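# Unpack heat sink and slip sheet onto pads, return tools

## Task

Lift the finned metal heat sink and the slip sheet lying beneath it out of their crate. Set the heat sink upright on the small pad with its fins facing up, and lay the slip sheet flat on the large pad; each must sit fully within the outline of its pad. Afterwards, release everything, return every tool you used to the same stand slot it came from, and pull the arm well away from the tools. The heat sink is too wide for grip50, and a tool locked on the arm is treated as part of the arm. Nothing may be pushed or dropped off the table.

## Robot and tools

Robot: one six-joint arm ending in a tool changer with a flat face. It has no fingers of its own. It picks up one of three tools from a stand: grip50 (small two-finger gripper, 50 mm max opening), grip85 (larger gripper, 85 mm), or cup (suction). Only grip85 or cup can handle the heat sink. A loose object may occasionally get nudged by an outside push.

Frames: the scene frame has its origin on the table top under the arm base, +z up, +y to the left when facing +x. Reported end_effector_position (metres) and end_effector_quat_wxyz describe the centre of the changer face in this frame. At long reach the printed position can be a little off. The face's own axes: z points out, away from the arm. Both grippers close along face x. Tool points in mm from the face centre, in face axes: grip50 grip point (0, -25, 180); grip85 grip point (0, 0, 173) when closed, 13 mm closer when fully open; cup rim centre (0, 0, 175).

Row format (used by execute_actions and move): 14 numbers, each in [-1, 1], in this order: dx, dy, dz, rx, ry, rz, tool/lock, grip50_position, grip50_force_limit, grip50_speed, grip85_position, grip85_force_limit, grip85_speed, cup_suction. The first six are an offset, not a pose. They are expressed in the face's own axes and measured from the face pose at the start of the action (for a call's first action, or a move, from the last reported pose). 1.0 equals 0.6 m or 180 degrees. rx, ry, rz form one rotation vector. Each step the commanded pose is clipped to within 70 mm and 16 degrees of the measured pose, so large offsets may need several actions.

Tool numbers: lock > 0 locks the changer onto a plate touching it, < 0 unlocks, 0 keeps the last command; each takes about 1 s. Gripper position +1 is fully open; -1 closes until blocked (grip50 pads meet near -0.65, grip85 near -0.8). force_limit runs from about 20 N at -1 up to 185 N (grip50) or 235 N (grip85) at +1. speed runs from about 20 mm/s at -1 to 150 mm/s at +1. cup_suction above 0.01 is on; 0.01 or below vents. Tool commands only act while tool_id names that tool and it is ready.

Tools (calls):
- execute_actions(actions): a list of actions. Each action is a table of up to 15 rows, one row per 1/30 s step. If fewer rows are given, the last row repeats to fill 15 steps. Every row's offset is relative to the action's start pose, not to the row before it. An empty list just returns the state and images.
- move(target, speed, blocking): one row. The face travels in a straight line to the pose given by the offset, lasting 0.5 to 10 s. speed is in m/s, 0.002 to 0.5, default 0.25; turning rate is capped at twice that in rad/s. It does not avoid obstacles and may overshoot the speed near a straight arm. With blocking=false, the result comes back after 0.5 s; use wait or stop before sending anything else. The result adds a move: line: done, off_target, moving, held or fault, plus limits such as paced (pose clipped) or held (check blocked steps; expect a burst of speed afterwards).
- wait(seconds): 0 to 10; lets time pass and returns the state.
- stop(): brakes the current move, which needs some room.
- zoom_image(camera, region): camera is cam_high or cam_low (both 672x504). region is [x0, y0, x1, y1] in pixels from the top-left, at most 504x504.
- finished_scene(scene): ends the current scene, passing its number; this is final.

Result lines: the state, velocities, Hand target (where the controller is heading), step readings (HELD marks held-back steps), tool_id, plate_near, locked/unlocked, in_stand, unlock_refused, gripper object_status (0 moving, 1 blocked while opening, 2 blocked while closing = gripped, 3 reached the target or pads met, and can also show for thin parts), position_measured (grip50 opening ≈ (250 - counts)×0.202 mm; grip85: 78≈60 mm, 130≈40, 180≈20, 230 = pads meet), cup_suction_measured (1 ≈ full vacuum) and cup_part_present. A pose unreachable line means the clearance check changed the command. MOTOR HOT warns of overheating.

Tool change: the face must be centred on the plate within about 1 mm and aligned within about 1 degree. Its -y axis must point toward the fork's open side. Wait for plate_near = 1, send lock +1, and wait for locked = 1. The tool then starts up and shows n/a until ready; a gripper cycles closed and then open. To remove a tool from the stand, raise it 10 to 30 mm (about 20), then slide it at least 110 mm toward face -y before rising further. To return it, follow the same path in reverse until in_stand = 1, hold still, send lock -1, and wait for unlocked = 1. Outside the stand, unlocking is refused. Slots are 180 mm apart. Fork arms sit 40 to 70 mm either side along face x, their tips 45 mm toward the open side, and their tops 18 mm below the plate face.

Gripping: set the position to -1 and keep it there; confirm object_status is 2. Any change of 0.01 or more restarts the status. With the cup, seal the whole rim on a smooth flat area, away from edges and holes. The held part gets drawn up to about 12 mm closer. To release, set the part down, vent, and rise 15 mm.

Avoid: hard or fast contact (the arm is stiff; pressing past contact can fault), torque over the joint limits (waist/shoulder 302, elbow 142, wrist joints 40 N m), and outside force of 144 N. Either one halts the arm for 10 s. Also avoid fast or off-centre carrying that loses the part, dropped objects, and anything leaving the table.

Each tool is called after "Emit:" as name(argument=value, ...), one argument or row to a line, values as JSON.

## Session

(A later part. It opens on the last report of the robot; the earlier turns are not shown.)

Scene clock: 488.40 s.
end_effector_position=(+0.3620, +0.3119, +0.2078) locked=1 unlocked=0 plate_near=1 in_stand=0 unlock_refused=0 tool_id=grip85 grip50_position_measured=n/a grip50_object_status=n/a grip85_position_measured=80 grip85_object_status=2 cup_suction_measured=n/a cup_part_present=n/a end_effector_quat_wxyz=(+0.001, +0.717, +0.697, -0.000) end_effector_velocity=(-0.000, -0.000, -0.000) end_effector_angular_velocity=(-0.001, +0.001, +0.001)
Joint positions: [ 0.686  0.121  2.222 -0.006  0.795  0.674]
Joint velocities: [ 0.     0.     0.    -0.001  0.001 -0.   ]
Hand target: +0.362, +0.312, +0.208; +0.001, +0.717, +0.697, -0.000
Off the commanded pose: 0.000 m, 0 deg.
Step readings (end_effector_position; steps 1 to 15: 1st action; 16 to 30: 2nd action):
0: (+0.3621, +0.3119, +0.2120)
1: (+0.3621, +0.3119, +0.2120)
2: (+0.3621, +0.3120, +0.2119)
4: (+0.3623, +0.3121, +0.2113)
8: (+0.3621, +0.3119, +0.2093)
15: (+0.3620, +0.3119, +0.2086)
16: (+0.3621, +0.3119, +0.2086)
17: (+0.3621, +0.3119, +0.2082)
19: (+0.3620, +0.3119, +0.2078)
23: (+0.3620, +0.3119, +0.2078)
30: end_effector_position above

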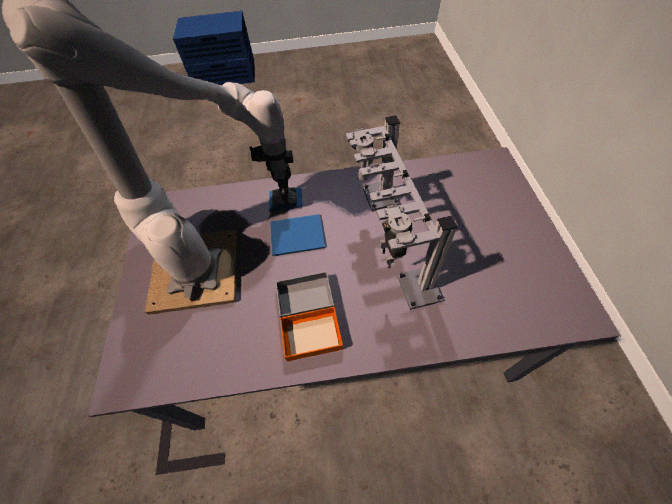

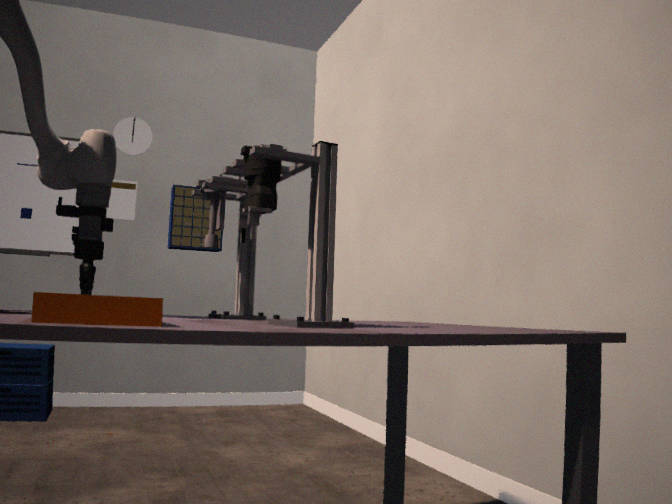

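Emit:
execute_actions(
  actions=[
    [[0,0,0.0015,0,0,0,0,1,0,0,-1,-0.5,-0.4,0]],
  ],
)

Scene clock: 490.53 s.
end_effector_position=(+0.3620, +0.3119, +0.2069) locked=1 unlocked=0 plate_near=1 in_stand=0 unlock_refused=0 tool_id=grip85 grip50_position_measured=n/a grip50_object_status=n/a grip85_position_measured=80 grip85_object_status=2 cup_suction_measured=n/a cup_part_present=n/a end_effector_quat_wxyz=(+0.001, +0.717, +0.697, -0.000) end_effector_velocity=(+0.000, +0.000, +0.000) end_effector_angular_velocity=(+0.001, -0.001, -0.000)
Joint positions: [ 0.686  0.122  2.223 -0.006  0.793  0.674]
Joint velocities: [ 0.    -0.    -0.001 -0.     0.     0.   ]
Hand target: +0.362, +0.312, +0.207; +0.001, +0.717, +0.697, -0.000
Off the commanded pose: 0.000 m, 0 deg.
Step readings (end_effector_position):
0: (+0.3621, +0.3119, +0.2078)
1: (+0.3621, +0.3119, +0.2078)
2: (+0.3622, +0.3120, +0.2075)
4: (+0.3622, +0.3120, +0.2070)
8: (+0.3621, +0.3119, +0.2069)
15: end_effector_position above

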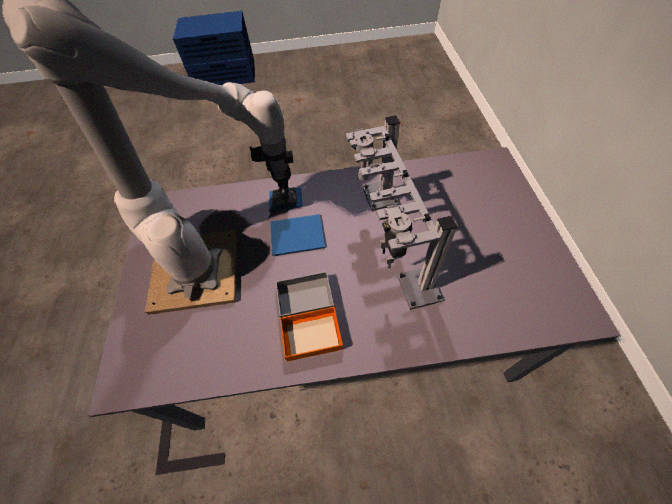

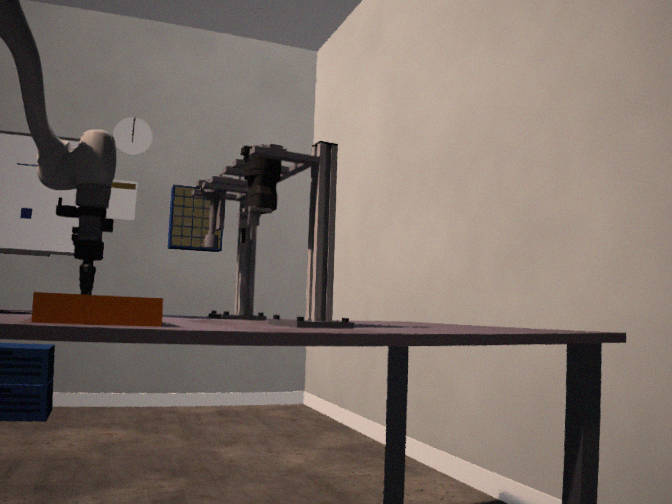

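Emit:
execute_actions(
  actions=[
    [[0,0,0.0015,0,0,0,0,1,0,0,-1,-0.5,-0.4,0]],
  ],
)

Scene clock: 492.80 s.
end_effector_position=(+0.3620, +0.3119, +0.2060) locked=1 unlocked=0 plate_near=1 in_stand=0 unlock_refused=0 tool_id=grip85 grip50_position_measured=n/a grip50_object_status=n/a grip85_position_measured=80 grip85_object_status=2 cup_suction_measured=n/a cup_part_present=n/a end_effector_quat_wxyz=(+0.001, +0.717, +0.697, -0.000) end_effector_velocity=(-0.000, -0.000, +0.000) end_effector_angular_velocity=(+0.000, -0.000, -0.001)
Joint positions: [ 0.686  0.123  2.224 -0.006  0.791  0.674]
Joint velocities: [-0.    -0.001  0.     0.     0.     0.   ]
Hand target: +0.362, +0.312, +0.206; +0.001, +0.717, +0.697, -0.000
Off the commanded pose: 0.000 m, 0 deg.
Step readings (end_effector_position):
0: (+0.3620, +0.3119, +0.2069)
1: (+0.3620, +0.3119, +0.2069)
2: (+0.3621, +0.3119, +0.2065)
4: (+0.3620, +0.3119, +0.2060)
8: (+0.3620, +0.3119, +0.2060)
15: end_effector_position above

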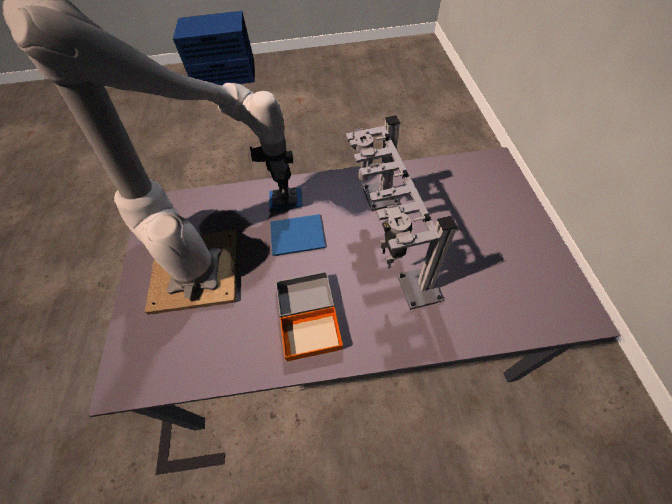

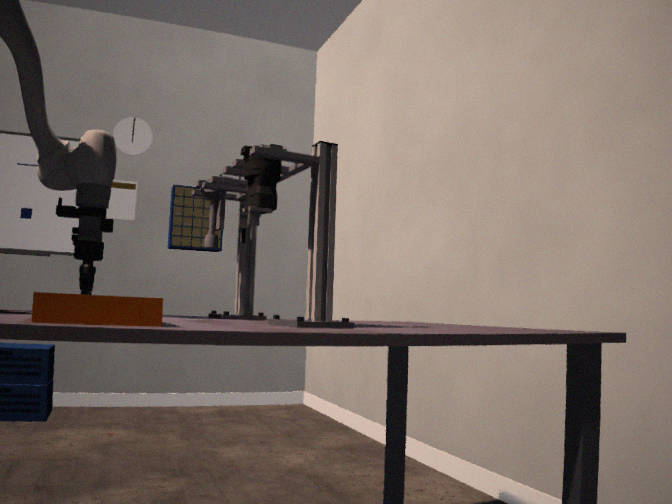

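Emit:
execute_actions(
  actions=[
    [[0,0,0.0015,0,0,0,0,1,0,0,-1,-0.5,-0.4,0]],
  ],
)

Scene clock: 494.67 s.
end_effector_position=(+0.3620, +0.3119, +0.2051) locked=1 unlocked=0 plate_near=1 in_stand=0 unlock_refused=0 tool_id=grip85 grip50_position_measured=n/a grip50_object_status=n/a grip85_position_measured=80 grip85_object_status=2 cup_suction_measured=n/a cup_part_present=n/a end_effector_quat_wxyz=(+0.001, +0.717, +0.697, -0.000) end_effector_velocity=(-0.000, -0.000, -0.000) end_effector_angular_velocity=(-0.001, +0.001, -0.001)
Joint positions: [ 0.686  0.125  2.224 -0.006  0.789  0.674]
Joint velocities: [-0.    -0.     0.001 -0.     0.001  0.001]
Hand target: +0.362, +0.312, +0.205; +0.001, +0.717, +0.697, -0.000
Off the commanded pose: 0.000 m, 0 deg.
Step readings (end_effector_position):
0: (+0.3620, +0.3119, +0.2060)
1: (+0.3620, +0.3119, +0.2060)
2: (+0.3622, +0.3120, +0.2057)
4: (+0.3622, +0.3120, +0.2052)
8: (+0.3620, +0.3119, +0.2051)
15: end_effector_position above

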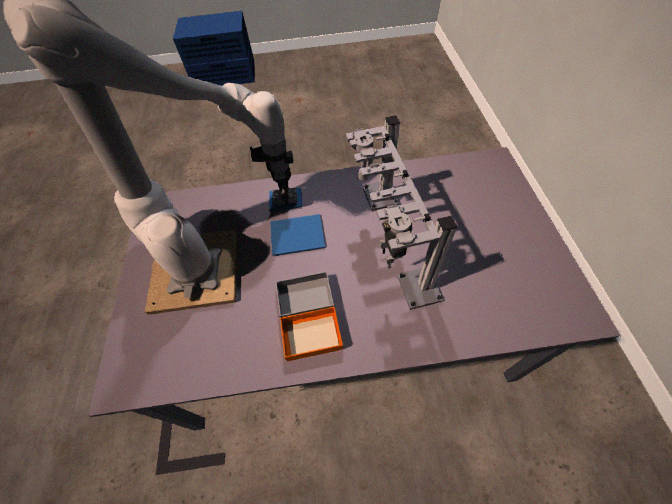

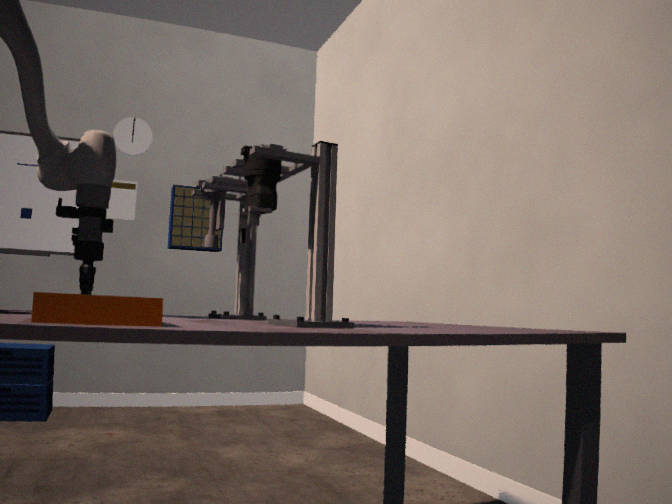

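Emit:
execute_actions(
  actions=[
    [[0,0,0.0015,0,0,0,0,1,0,0,-1,-0.5,-0.4,0]],
  ],
)

Scene clock: 496.83 s.
end_effector_position=(+0.3620, +0.3118, +0.2041) locked=1 unlocked=0 plate_near=1 in_stand=0 unlock_refused=0 tool_id=grip85 grip50_position_measured=n/a grip50_object_status=n/a grip85_position_measured=80 grip85_object_status=2 cup_suction_measured=n/a cup_part_present=n/a end_effector_quat_wxyz=(+0.001, +0.717, +0.697, -0.000) end_effector_velocity=(-0.000, -0.000, -0.000) end_effector_angular_velocity=(-0.001, +0.001, +0.000)
Joint positions: [ 0.686  0.126  2.225 -0.006  0.787  0.674]
Joint velocities: [ 0.     0.     0.    -0.     0.002  0.   ]
Hand target: +0.362, +0.312, +0.204; +0.001, +0.717, +0.697, -0.000
Off the commanded pose: 0.000 m, 0 deg.
Step readings (end_effector_position):
0: (+0.3620, +0.3119, +0.2051)
1: (+0.3620, +0.3119, +0.2051)
2: (+0.3620, +0.3119, +0.2047)
4: (+0.3620, +0.3118, +0.2042)
8: (+0.3620, +0.3118, +0.2042)
15: end_effector_position above

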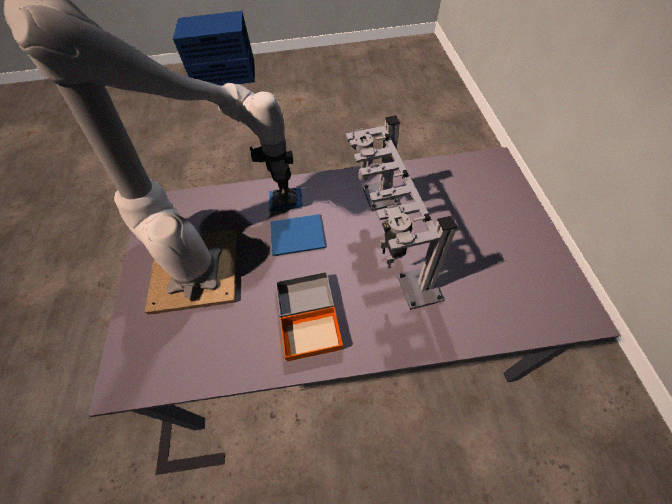

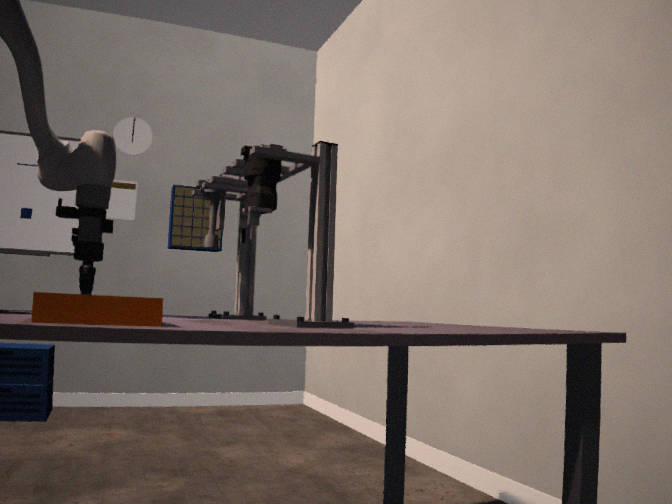

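Emit:
execute_actions(
  actions=[
    [[0,0,0.0015,0,0,0,0,1,0,0,-1,-0.5,-0.4,0]],
  ],
)

Scene clock: 498.50 s.
end_effector_position=(+0.3620, +0.3119, +0.2033) locked=1 unlocked=0 plate_near=1 in_stand=0 unlock_refused=0 tool_id=grip85 grip50_position_measured=n/a grip50_object_status=n/a grip85_position_measured=80 grip85_object_status=2 cup_suction_measured=n/a cup_part_present=n/a end_effector_quat_wxyz=(+0.001, +0.717, +0.697, -0.000) end_effector_velocity=(+0.000, +0.000, -0.000) end_effector_angular_velocity=(-0.000, +0.000, +0.000)
Joint positions: [ 0.686  0.127  2.226 -0.006  0.785  0.674]
Joint velocities: [-0.  0. -0.  0. -0. -0.]
Hand target: +0.362, +0.312, +0.203; +0.001, +0.717, +0.697, -0.000
Off the commanded pose: 0.000 m, 0 deg.
Step readings (end_effector_position):
0: (+0.3620, +0.3119, +0.2042)
1: (+0.3620, +0.3119, +0.2042)
2: (+0.3622, +0.3120, +0.2039)
4: (+0.3622, +0.3120, +0.2036)
8: (+0.3621, +0.3119, +0.2035)
15: end_effector_position above

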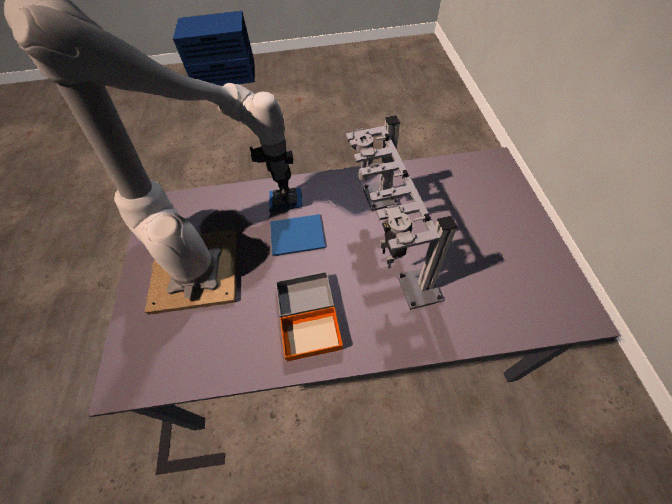

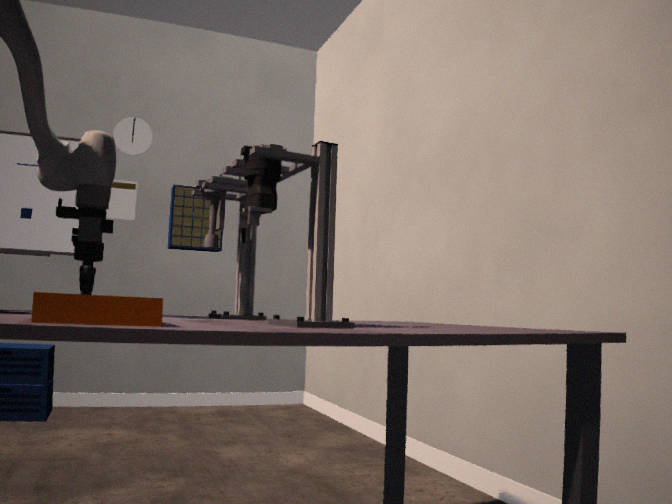

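Emit:
execute_actions(
  actions=[
    [[0,0,-0.0006,0,0,0,0,1,0,0,1,-0.5,0.3,0]],
  ],
)

Emit:
move(
  target=[0, 0, -0.075, 0, 0, 0, 0, 1, 0, 0, 1, -0.5, 0.3, 0],
  speed=0.15,
)

Scene clock: 502.23 s.
end_effector_position=(+0.3620, +0.3119, +0.2036) locked=1 unlocked=0 plate_near=1 in_stand=0 unlock_refused=0 tool_id=grip85 grip50_position_measured=n/a grip50_object_status=n/a grip85_position_measured=3 grip85_object_status=0 cup_suction_measured=n/a cup_part_present=n/a end_effector_quat_wxyz=(+0.001, +0.717, +0.697, -0.000) end_effector_velocity=(-0.000, +0.000, +0.001) end_effector_angular_velocity=(+0.001, +0.000, -0.002)
Joint positions: [ 0.686  0.127  2.226 -0.006  0.785  0.674]
Joint velocities: [ 0.    -0.001 -0.     0.001  0.001  0.001]
Hand target: +0.362, +0.312, +0.204; +0.001, +0.717, +0.697, -0.000
Off the commanded pose: 0.000 m, 0 deg.
Step readings (end_effector_position):
0: (+0.3620, +0.3118, +0.2032)
1: (+0.3620, +0.3118, +0.2032)
2: (+0.3616, +0.3115, +0.2029)
4: (+0.3616, +0.3115, +0.2029)
8: (+0.3620, +0.3118, +0.2034)
15: end_effector_position above

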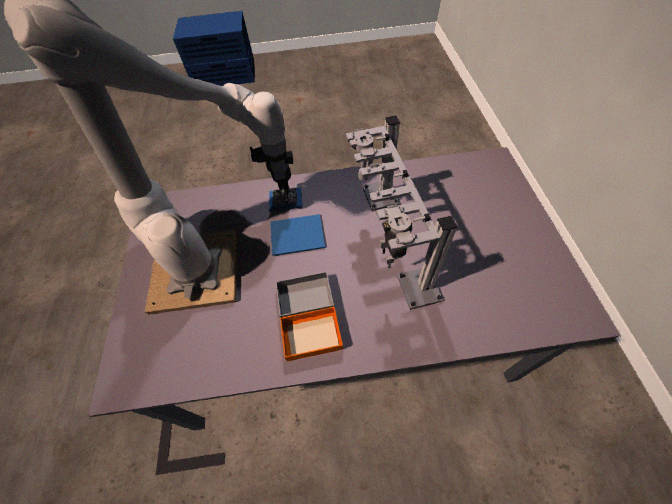

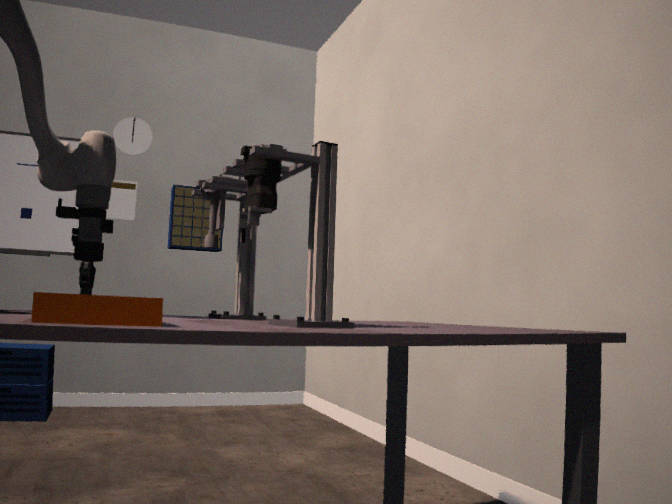

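Scene clock: 502.97 s.
end_effector_position=(+0.3619, +0.3119, +0.2486) locked=1 unlocked=0 plate_near=1 in_stand=0 unlock_refused=0 tool_id=grip85 grip50_position_measured=n/a grip50_object_status=n/a grip85_position_measured=3 grip85_object_status=3 cup_suction_measured=n/a cup_part_present=n/a end_effector_quat_wxyz=(+0.001, +0.717, +0.697, -0.000) end_effector_velocity=(+0.000, +0.000, +0.001) end_effector_angular_velocity=(+0.001, -0.000, -0.001)
Joint positions: [ 0.686  0.066  2.187 -0.006  0.885  0.674]
Joint velocities: [-0.    -0.001 -0.     0.001  0.     0.001]
Hand target: +0.362, +0.312, +0.249; +0.001, +0.717, +0.697, -0.000
Off the commanded pose: 0.000 m, 0 deg.
move: done

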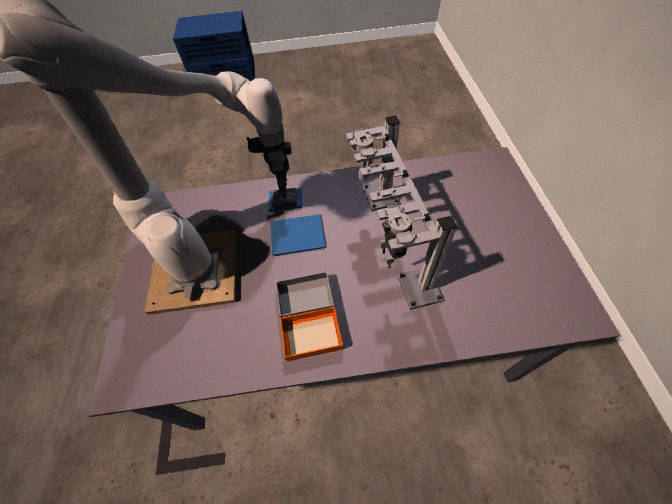

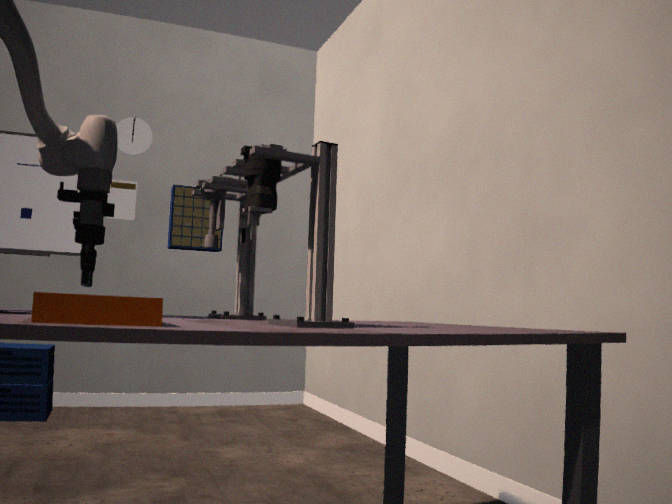

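Emit:
move(
  target=[-0.4876, 0.3599, -0.2192, 0, 0, -0.0436, 0, 1, 0, 0, 1, -0.5, 0.3, 0],
  speed=0.35,
)

Emit:
zoom_image(
  camera="cam_high",
  region=[258, 170, 318, 220],
)

Scene clock: 508.07 s.
end_effector_position=(+0.5691, +0.0139, +0.3810) locked=1 unlocked=0 plate_near=1 in_stand=0 unlock_refused=0 tool_id=grip85 grip50_position_measured=n/a grip50_object_status=n/a grip85_position_measured=3 grip85_object_status=3 cup_suction_measured=n/a cup_part_present=n/a end_effector_quat_wxyz=(+0.001, +0.668, +0.745, +0.000) end_effector_velocity=(+0.001, -0.001, +0.000) end_effector_angular_velocity=(-0.000, -0.001, -0.001)
Joint positions: [ 0.007  0.083  1.89   0.     1.163 -0.146]
Joint velocities: [-0.001  0.001 -0.002 -0.    -0.    -0.   ]
Hand target: +0.569, +0.014, +0.381; +0.001, +0.668, +0.745, +0.000
Off the commanded pose: 0.000 m, 0 deg.
move: done

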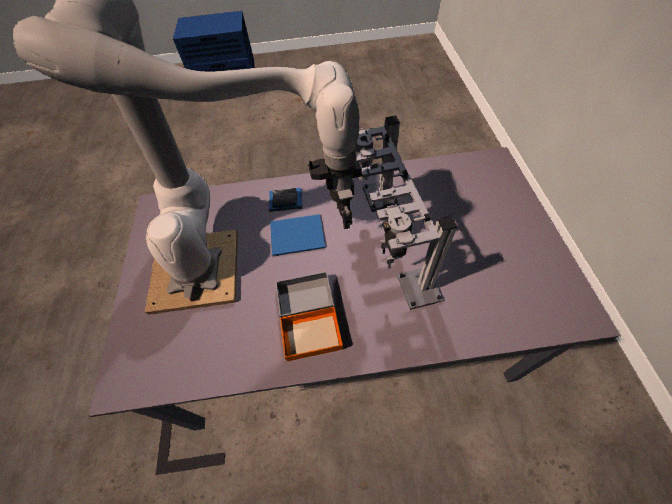

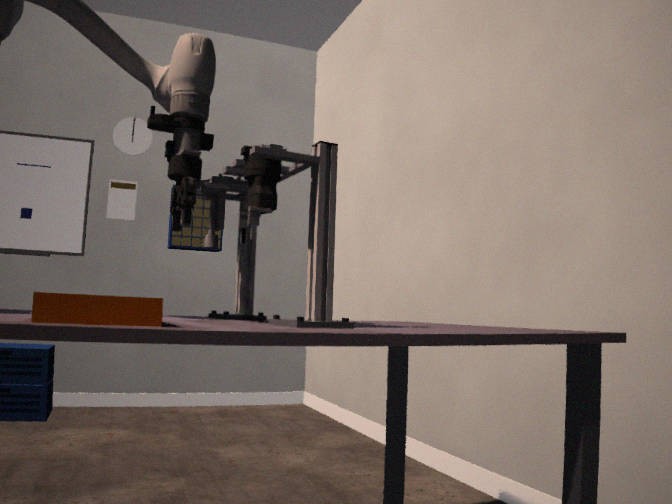

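Region (258, 170, 318, 220) of cam_high's 672x504 image, scaled by 8.400, with more detail than that image has.

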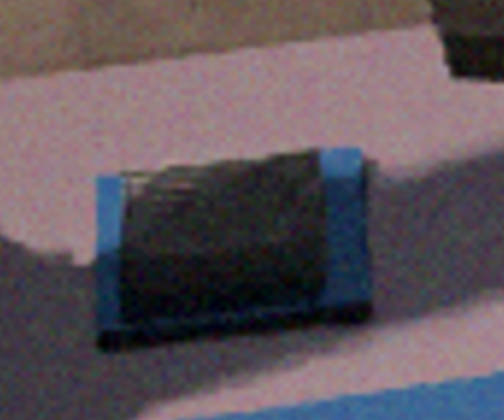

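Emit:
move(
  target=[-0.0011, 0.2006, 0.0015, 0, 0, 0, 0, 1, 0, 0, 1, -0.5, 0.3, 0],
  speed=0.15,
)

Scene clock: 513.00 s.
end_effector_position=(+0.6888, +0.0263, +0.3803) locked=1 unlocked=0 plate_near=1 in_stand=0 unlock_refused=0 tool_id=grip85 grip50_position_measured=n/a grip50_object_status=n/a grip85_position_measured=3 grip85_object_status=3 cup_suction_measured=n/a cup_part_present=n/a end_effector_quat_wxyz=(+0.001, +0.668, +0.745, -0.000) end_effector_velocity=(-0.000, +0.000, -0.000) end_effector_angular_velocity=(-0.000, +0.001, +0.001)
Joint positions: [ 0.032  0.267  1.668  0.     1.201 -0.121]
Joint velocities: [ 0.     0.    -0.    -0.     0.001 -0.001]
Hand target: +0.689, +0.026, +0.380; +0.001, +0.668, +0.745, +0.000
Off the commanded pose: 0.000 m, 0 deg.
move: done

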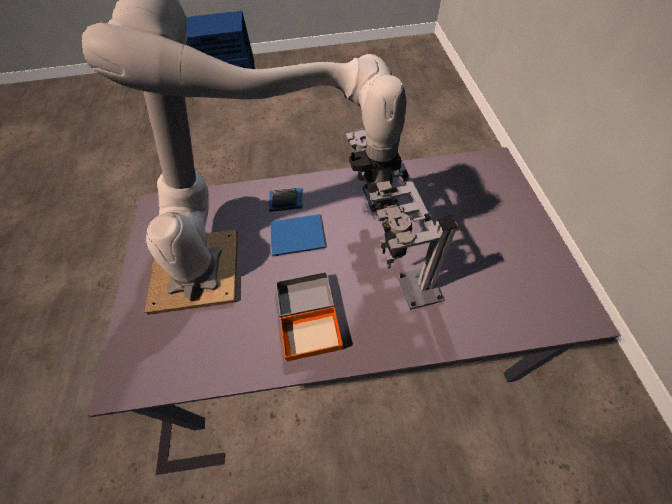

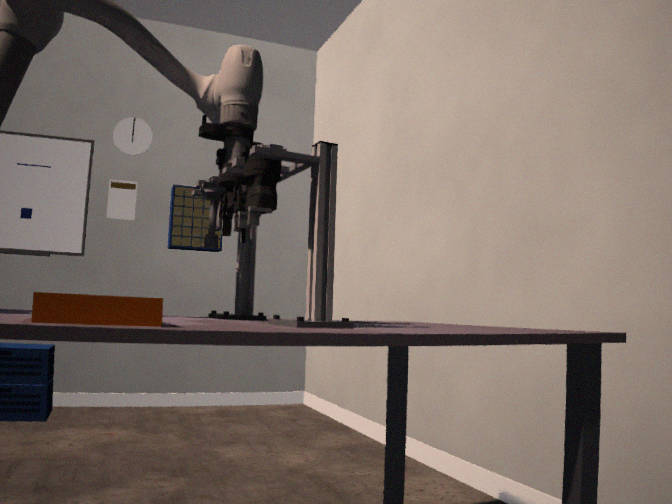

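Emit:
execute_actions(
  actions=[
    [[0,0,0.001,0,0,0,0,1,0,0,1,-0.5,0.3,0],[0,0,0.0025,0,0,0,0,1,0,0,1,-0.5,0.3,0],[0,0,0.0045,0,0,0,0,1,0,0,1,-0.5,0.3,0],[0,0,0.0065,0,0,0,0,1,0,0,1,-0.5,0.3,0],[0,0,0.0085,0,0,0,0,1,0,0,1,-0.5,0.3,0],[0,0,0.0105,0,0,0,0,1,0,0,1,-0.5,0.3,0],[0,0,0.0125,0,0,0,0,1,0,0,1,-0.5,0.3,0],[0,0,0.014,0,0,0,0,1,0,0,1,-0.5,0.3,0],[0,0,0.0152,0,0,0,0,1,0,0,1,-0.5,0.3,0],[0,0,0.0158,0,0,0,0,1,0,0,1,-0.5,0.3,0]],
    [[0,0,0.001,0,0,0,0,1,0,0,1,-0.5,0.3,0],[0,0,0.002,0,0,0,0,1,0,0,1,-0.5,0.3,0]],
  ],
)

Scene clock: 520.50 s.
end_effector_position=(+0.6888, +0.0263, +0.3696) locked=1 unlocked=0 plate_near=1 in_stand=0 unlock_refused=0 tool_id=grip85 grip50_position_measured=n/a grip50_object_status=n/a grip85_position_measured=3 grip85_object_status=3 cup_suction_measured=n/a cup_part_present=n/a end_effector_quat_wxyz=(+0.001, +0.668, +0.745, -0.000) end_effector_velocity=(+0.000, -0.000, +0.000) end_effector_angular_velocity=(-0.000, -0.001, +0.001)
Joint positions: [ 0.032  0.273  1.68   0.     1.183 -0.121]
Joint velocities: [ 0.    -0.    -0.    -0.    -0.    -0.001]
Hand target: +0.689, +0.026, +0.370; +0.001, +0.668, +0.745, -0.000
Off the commanded pose: 0.000 m, 0 deg.
Step readings (end_effector_position; steps 1 to 15: 1st action; 16 to 30: 2nd action):
0: (+0.6888, +0.0263, +0.3803)
1: (+0.6888, +0.0263, +0.3803)
2: (+0.6890, +0.0263, +0.3802)
4: (+0.6890, +0.0263, +0.3785)
8: (+0.6889, +0.0263, +0.3735)
15: (+0.6889, +0.0263, +0.3709)
16: (+0.6889, +0.0263, +0.3708)
17: (+0.6889, +0.0263, +0.3706)
19: (+0.6888, +0.0263, +0.3697)
23: (+0.6888, +0.0263, +0.3696)
30: end_effector_position above

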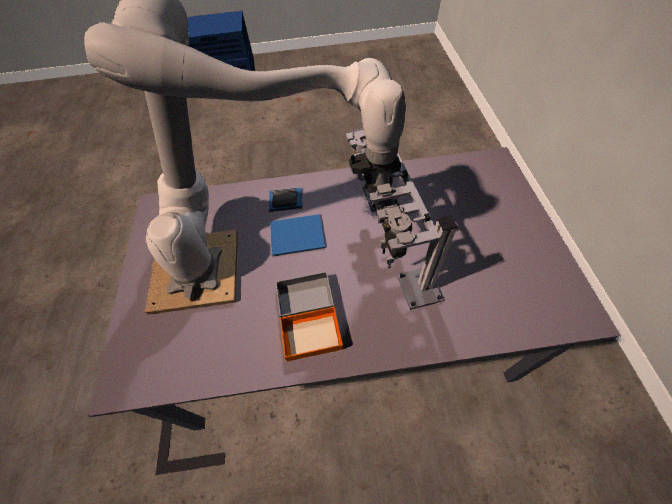

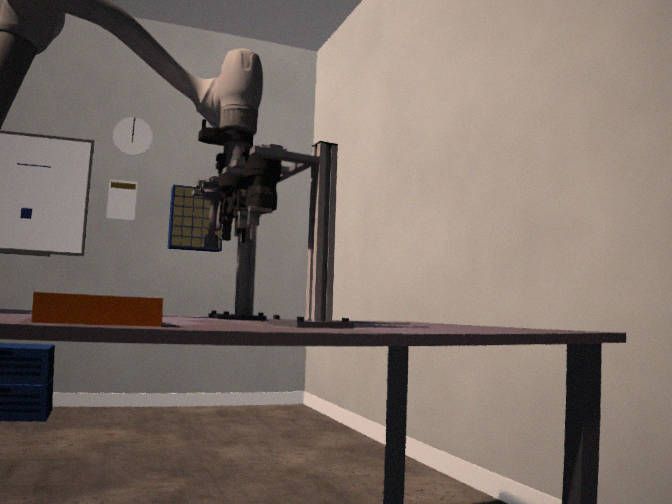

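Clear of the stops. Down to z≈0.3606.

Emit:
move(
  target=[0, 0, 0.015, 0, 0, 0, 0, 1, 0, 0, 1, -0.5, 0.3, 0],
  speed=0.02,
)

Scene clock: 522.87 s.
end_effector_position=(+0.6889, +0.0263, +0.3606) locked=1 unlocked=0 plate_near=1 in_stand=1 unlock_refused=0 tool_id=grip85 grip50_position_measured=n/a grip50_object_status=n/a grip85_position_measured=3 grip85_object_status=3 cup_suction_measured=n/a cup_part_present=n/a end_effector_quat_wxyz=(+0.001, +0.668, +0.744, +0.000) end_effector_velocity=(-0.000, +0.000, -0.000) end_effector_angular_velocity=(+0.001, -0.000, +0.001)
Joint positions: [ 0.032  0.279  1.69   0.     1.167 -0.121]
Joint velocities: [ 0.    -0.     0.     0.001 -0.    -0.001]
Hand target: +0.689, +0.026, +0.361; +0.001, +0.668, +0.745, -0.000
Off the commanded pose: 0.000 m, 0 deg.
move: done

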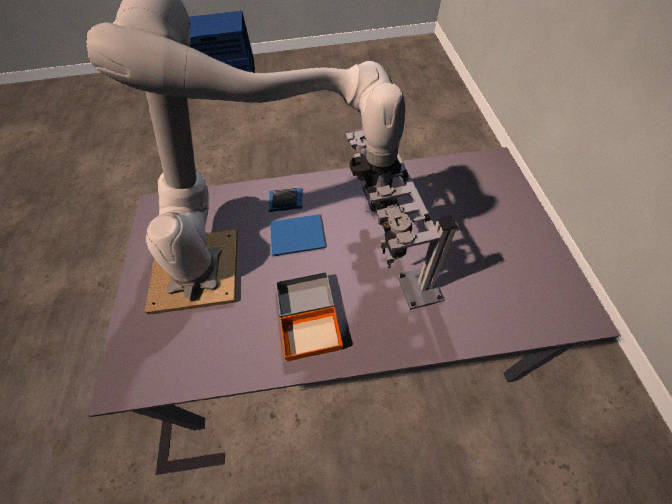

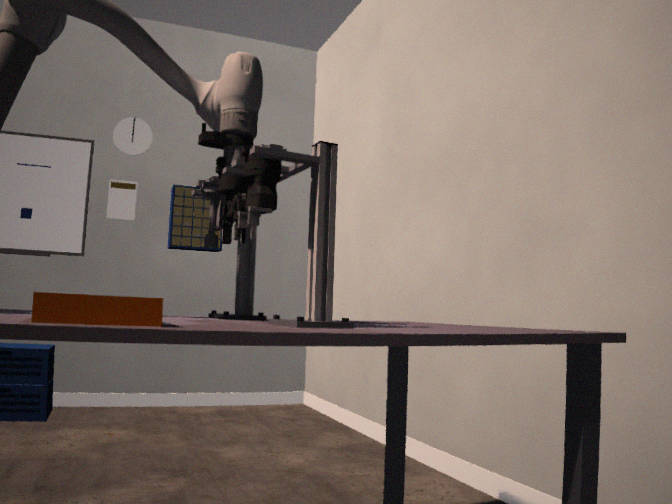

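Emit:
execute_actions(
  actions=[
    [[0,0,0,0,0,0,-1,1,0,0,1,-0.5,0.3,0]],
  ],
)

Emit:
wait(
  seconds=1,
)

Scene clock: 525.20 s.
end_effector_position=(+0.6888, +0.0263, +0.3606) locked=0 unlocked=0 plate_near=1 in_stand=1 unlock_refused=0 tool_id=none grip50_position_measured=n/a grip50_object_status=n/a grip85_position_measured=n/a grip85_object_status=n/a cup_suction_measured=n/a cup_part_present=n/a end_effector_quat_wxyz=(+0.001, +0.668, +0.745, -0.000) end_effector_velocity=(+0.000, +0.000, +0.000) end_effector_angular_velocity=(+0.000, -0.001, -0.000)
Joint positions: [ 0.032  0.279  1.69   0.     1.167 -0.121]
Joint velocities: [ 0.    -0.    -0.001  0.    -0.     0.   ]
Hand target: +0.689, +0.026, +0.361; +0.001, +0.668, +0.744, +0.000
Off the commanded pose: 0.000 m, 0 deg.
Step readings (end_effector_position):
0: (+0.6889, +0.0263, +0.3606)
1: (+0.6888, +0.0263, +0.3606)
2: (+0.6888, +0.0263, +0.3606)
4: (+0.6888, +0.0263, +0.3606)
8: (+0.6888, +0.0263, +0.3606)
15: end_effector_position above

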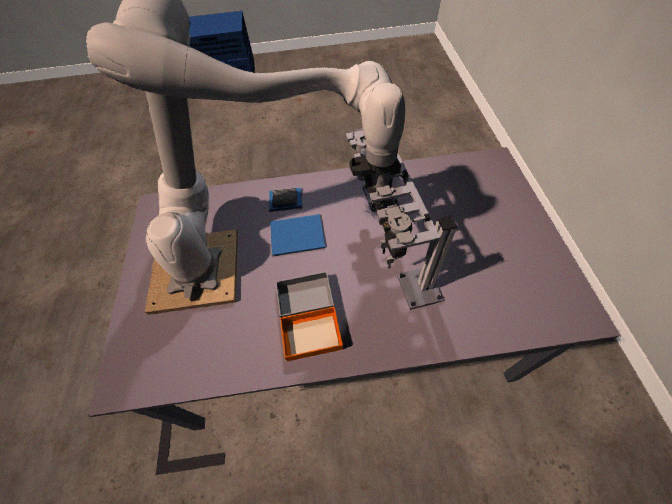

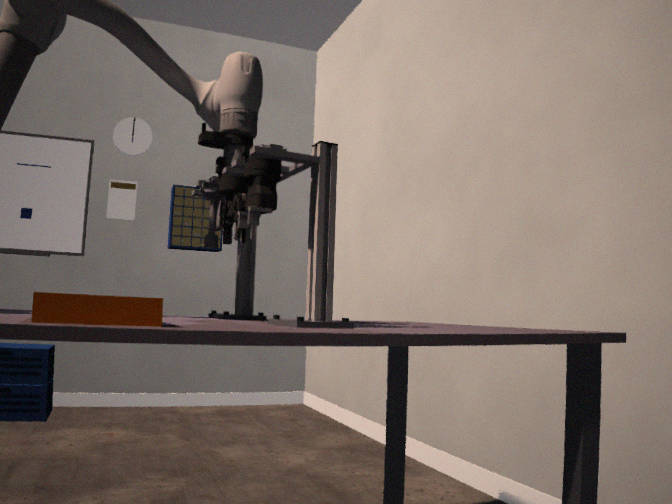

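Scene clock: 526.20 s.
end_effector_position=(+0.6889, +0.0263, +0.3607) locked=0 unlocked=1 plate_near=1 in_stand=1 unlock_refused=0 tool_id=none grip50_position_measured=n/a grip50_object_status=n/a grip85_position_measured=n/a grip85_object_status=n/a cup_suction_measured=n/a cup_part_present=n/a end_effector_quat_wxyz=(+0.001, +0.668, +0.744, +0.000) end_effector_velocity=(+0.000, +0.000, +0.000) end_effector_angular_velocity=(+0.000, -0.001, +0.000)
Joint positions: [ 0.032  0.279  1.69   0.     1.167 -0.121]
Joint velocities: [ 0.    -0.    -0.001  0.    -0.    -0.   ]
Hand target: +0.689, +0.026, +0.361; +0.001, +0.668, +0.744, +0.000
Off the commanded pose: 0.000 m, 0 deg.
wait: 1.00 s; at rest by 0.20 s

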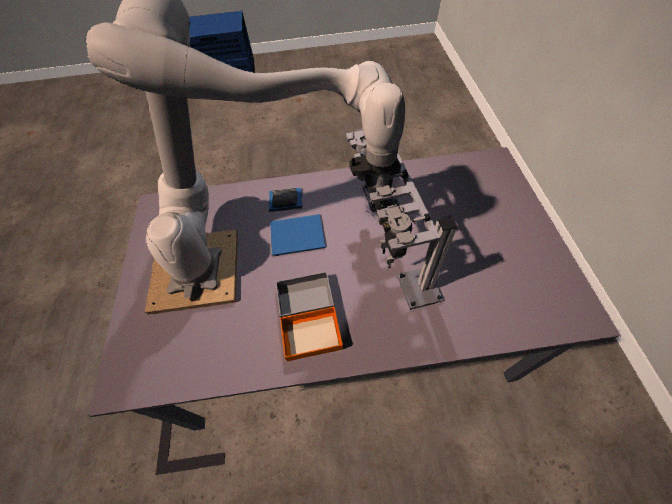

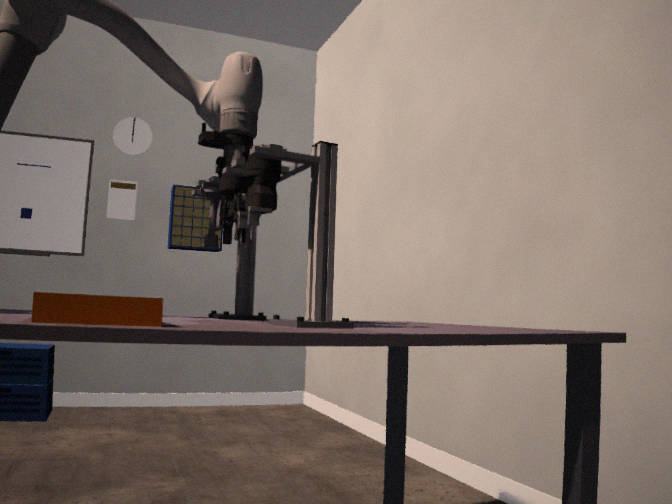

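Emit:
execute_actions(
  actions=[],
)

Scene clock: 547.20 s.
end_effector_position=(+0.6889, +0.0263, +0.3606) locked=0 unlocked=1 plate_near=1 in_stand=1 unlock_refused=0 tool_id=none grip50_position_measured=n/a grip50_object_status=n/a grip85_position_measured=n/a grip85_object_status=n/a cup_suction_measured=n/a cup_part_present=n/a end_effector_quat_wxyz=(+0.001, +0.668, +0.744, +0.000) end_effector_velocity=(+0.000, +0.000, -0.000) end_effector_angular_velocity=(+0.001, -0.000, -0.000)
Joint positions: [ 0.032  0.279  1.69   0.     1.167 -0.121]
Joint velocities: [ 0.     0.    -0.     0.001 -0.     0.   ]
Hand target: +0.689, +0.026, +0.361; +0.001, +0.668, +0.744, +0.000
Off the commanded pose: 0.000 m, 0 deg.

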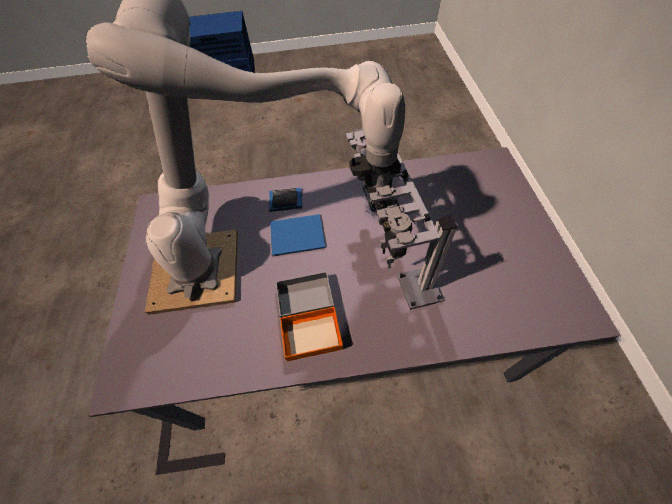

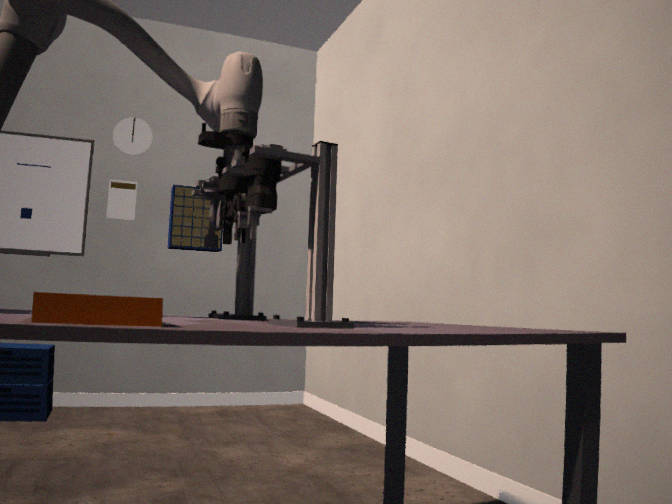

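Emit:
move(
  target=[0,0,-0.0333,0,0,0,0,1,0,0,1,0,0,0],
  speed=0.05,
)

Emit:
move(
  target=[0.3,0,0,0,0,0,0,1,0,0,1,0,0,0],
  speed=0.2,
)

Scene clock: 550.90 s.
end_effector_position=(+0.6889, +0.0263, +0.3806) locked=0 unlocked=1 plate_near=0 in_stand=0 unlock_refused=0 tool_id=none grip50_position_measured=n/a grip50_object_status=n/a grip85_position_measured=n/a grip85_object_status=n/a cup_suction_measured=n/a cup_part_present=n/a end_effector_quat_wxyz=(+0.001, +0.668, +0.744, +0.000) end_effector_velocity=(-0.000, +0.000, -0.000) end_effector_angular_velocity=(+0.001, -0.000, -0.001)
Joint positions: [ 0.032  0.267  1.667  0.     1.202 -0.121]
Joint velocities: [-0.    -0.     0.     0.001 -0.     0.   ]
Hand target: +0.689, +0.026, +0.381; +0.001, +0.668, +0.744, +0.000
Off the commanded pose: 0.000 m, 0 deg.
move: done

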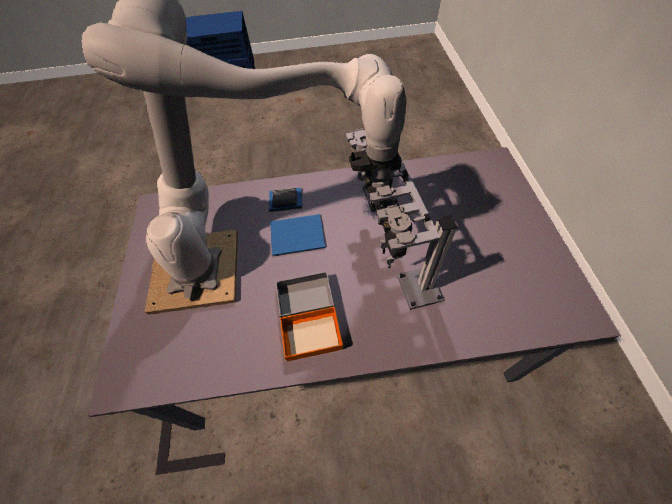

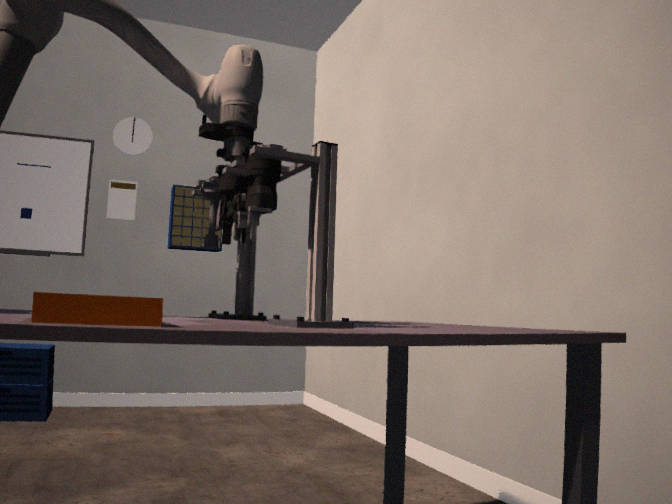

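Scene clock: 552.17 s.
end_effector_position=(+0.6694, +0.2051, +0.3803) locked=0 unlocked=1 plate_near=0 in_stand=0 unlock_refused=0 tool_id=none grip50_position_measured=n/a grip50_object_status=n/a grip85_position_measured=n/a grip85_object_status=n/a cup_suction_measured=n/a cup_part_present=n/a end_effector_quat_wxyz=(+0.001, +0.668, +0.744, -0.000) end_effector_velocity=(-0.000, +0.000, -0.001) end_effector_angular_velocity=(-0.001, +0.001, +0.001)
Joint positions: [ 0.293  0.283  1.646 -0.002  1.207  0.141]
Joint velocities: [ 0.001  0.     0.001 -0.001  0.    -0.   ]
Hand target: +0.669, +0.205, +0.380; +0.001, +0.668, +0.744, -0.000
Off the commanded pose: 0.000 m, 0 deg.
move: done

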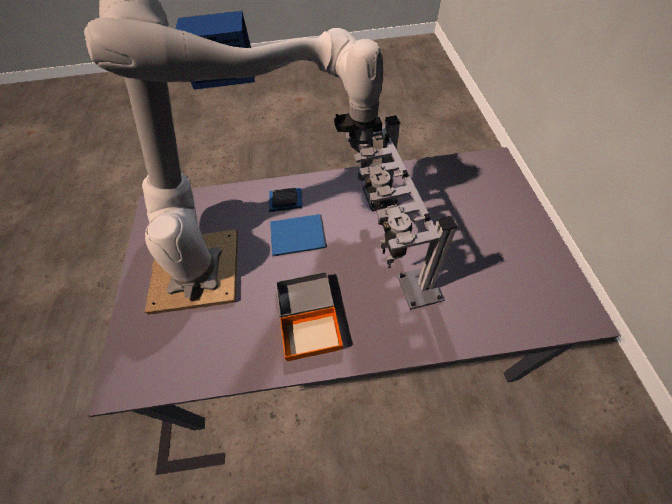

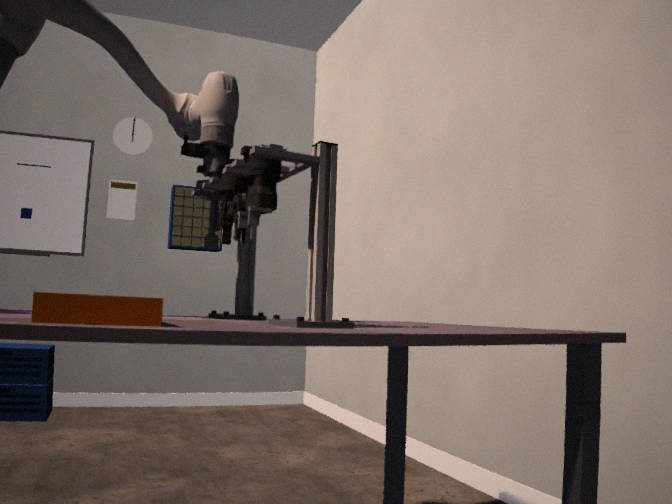

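Emit:
zoom_image(
  camera="cam_high",
  region=[320, 90, 440, 210],
)

Region (320, 90, 440, 210) of cam_high's 672x504 image, scaled by 4.200, with more detail than that image has.

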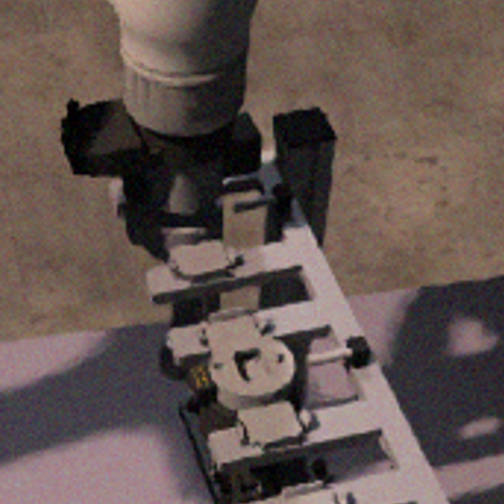

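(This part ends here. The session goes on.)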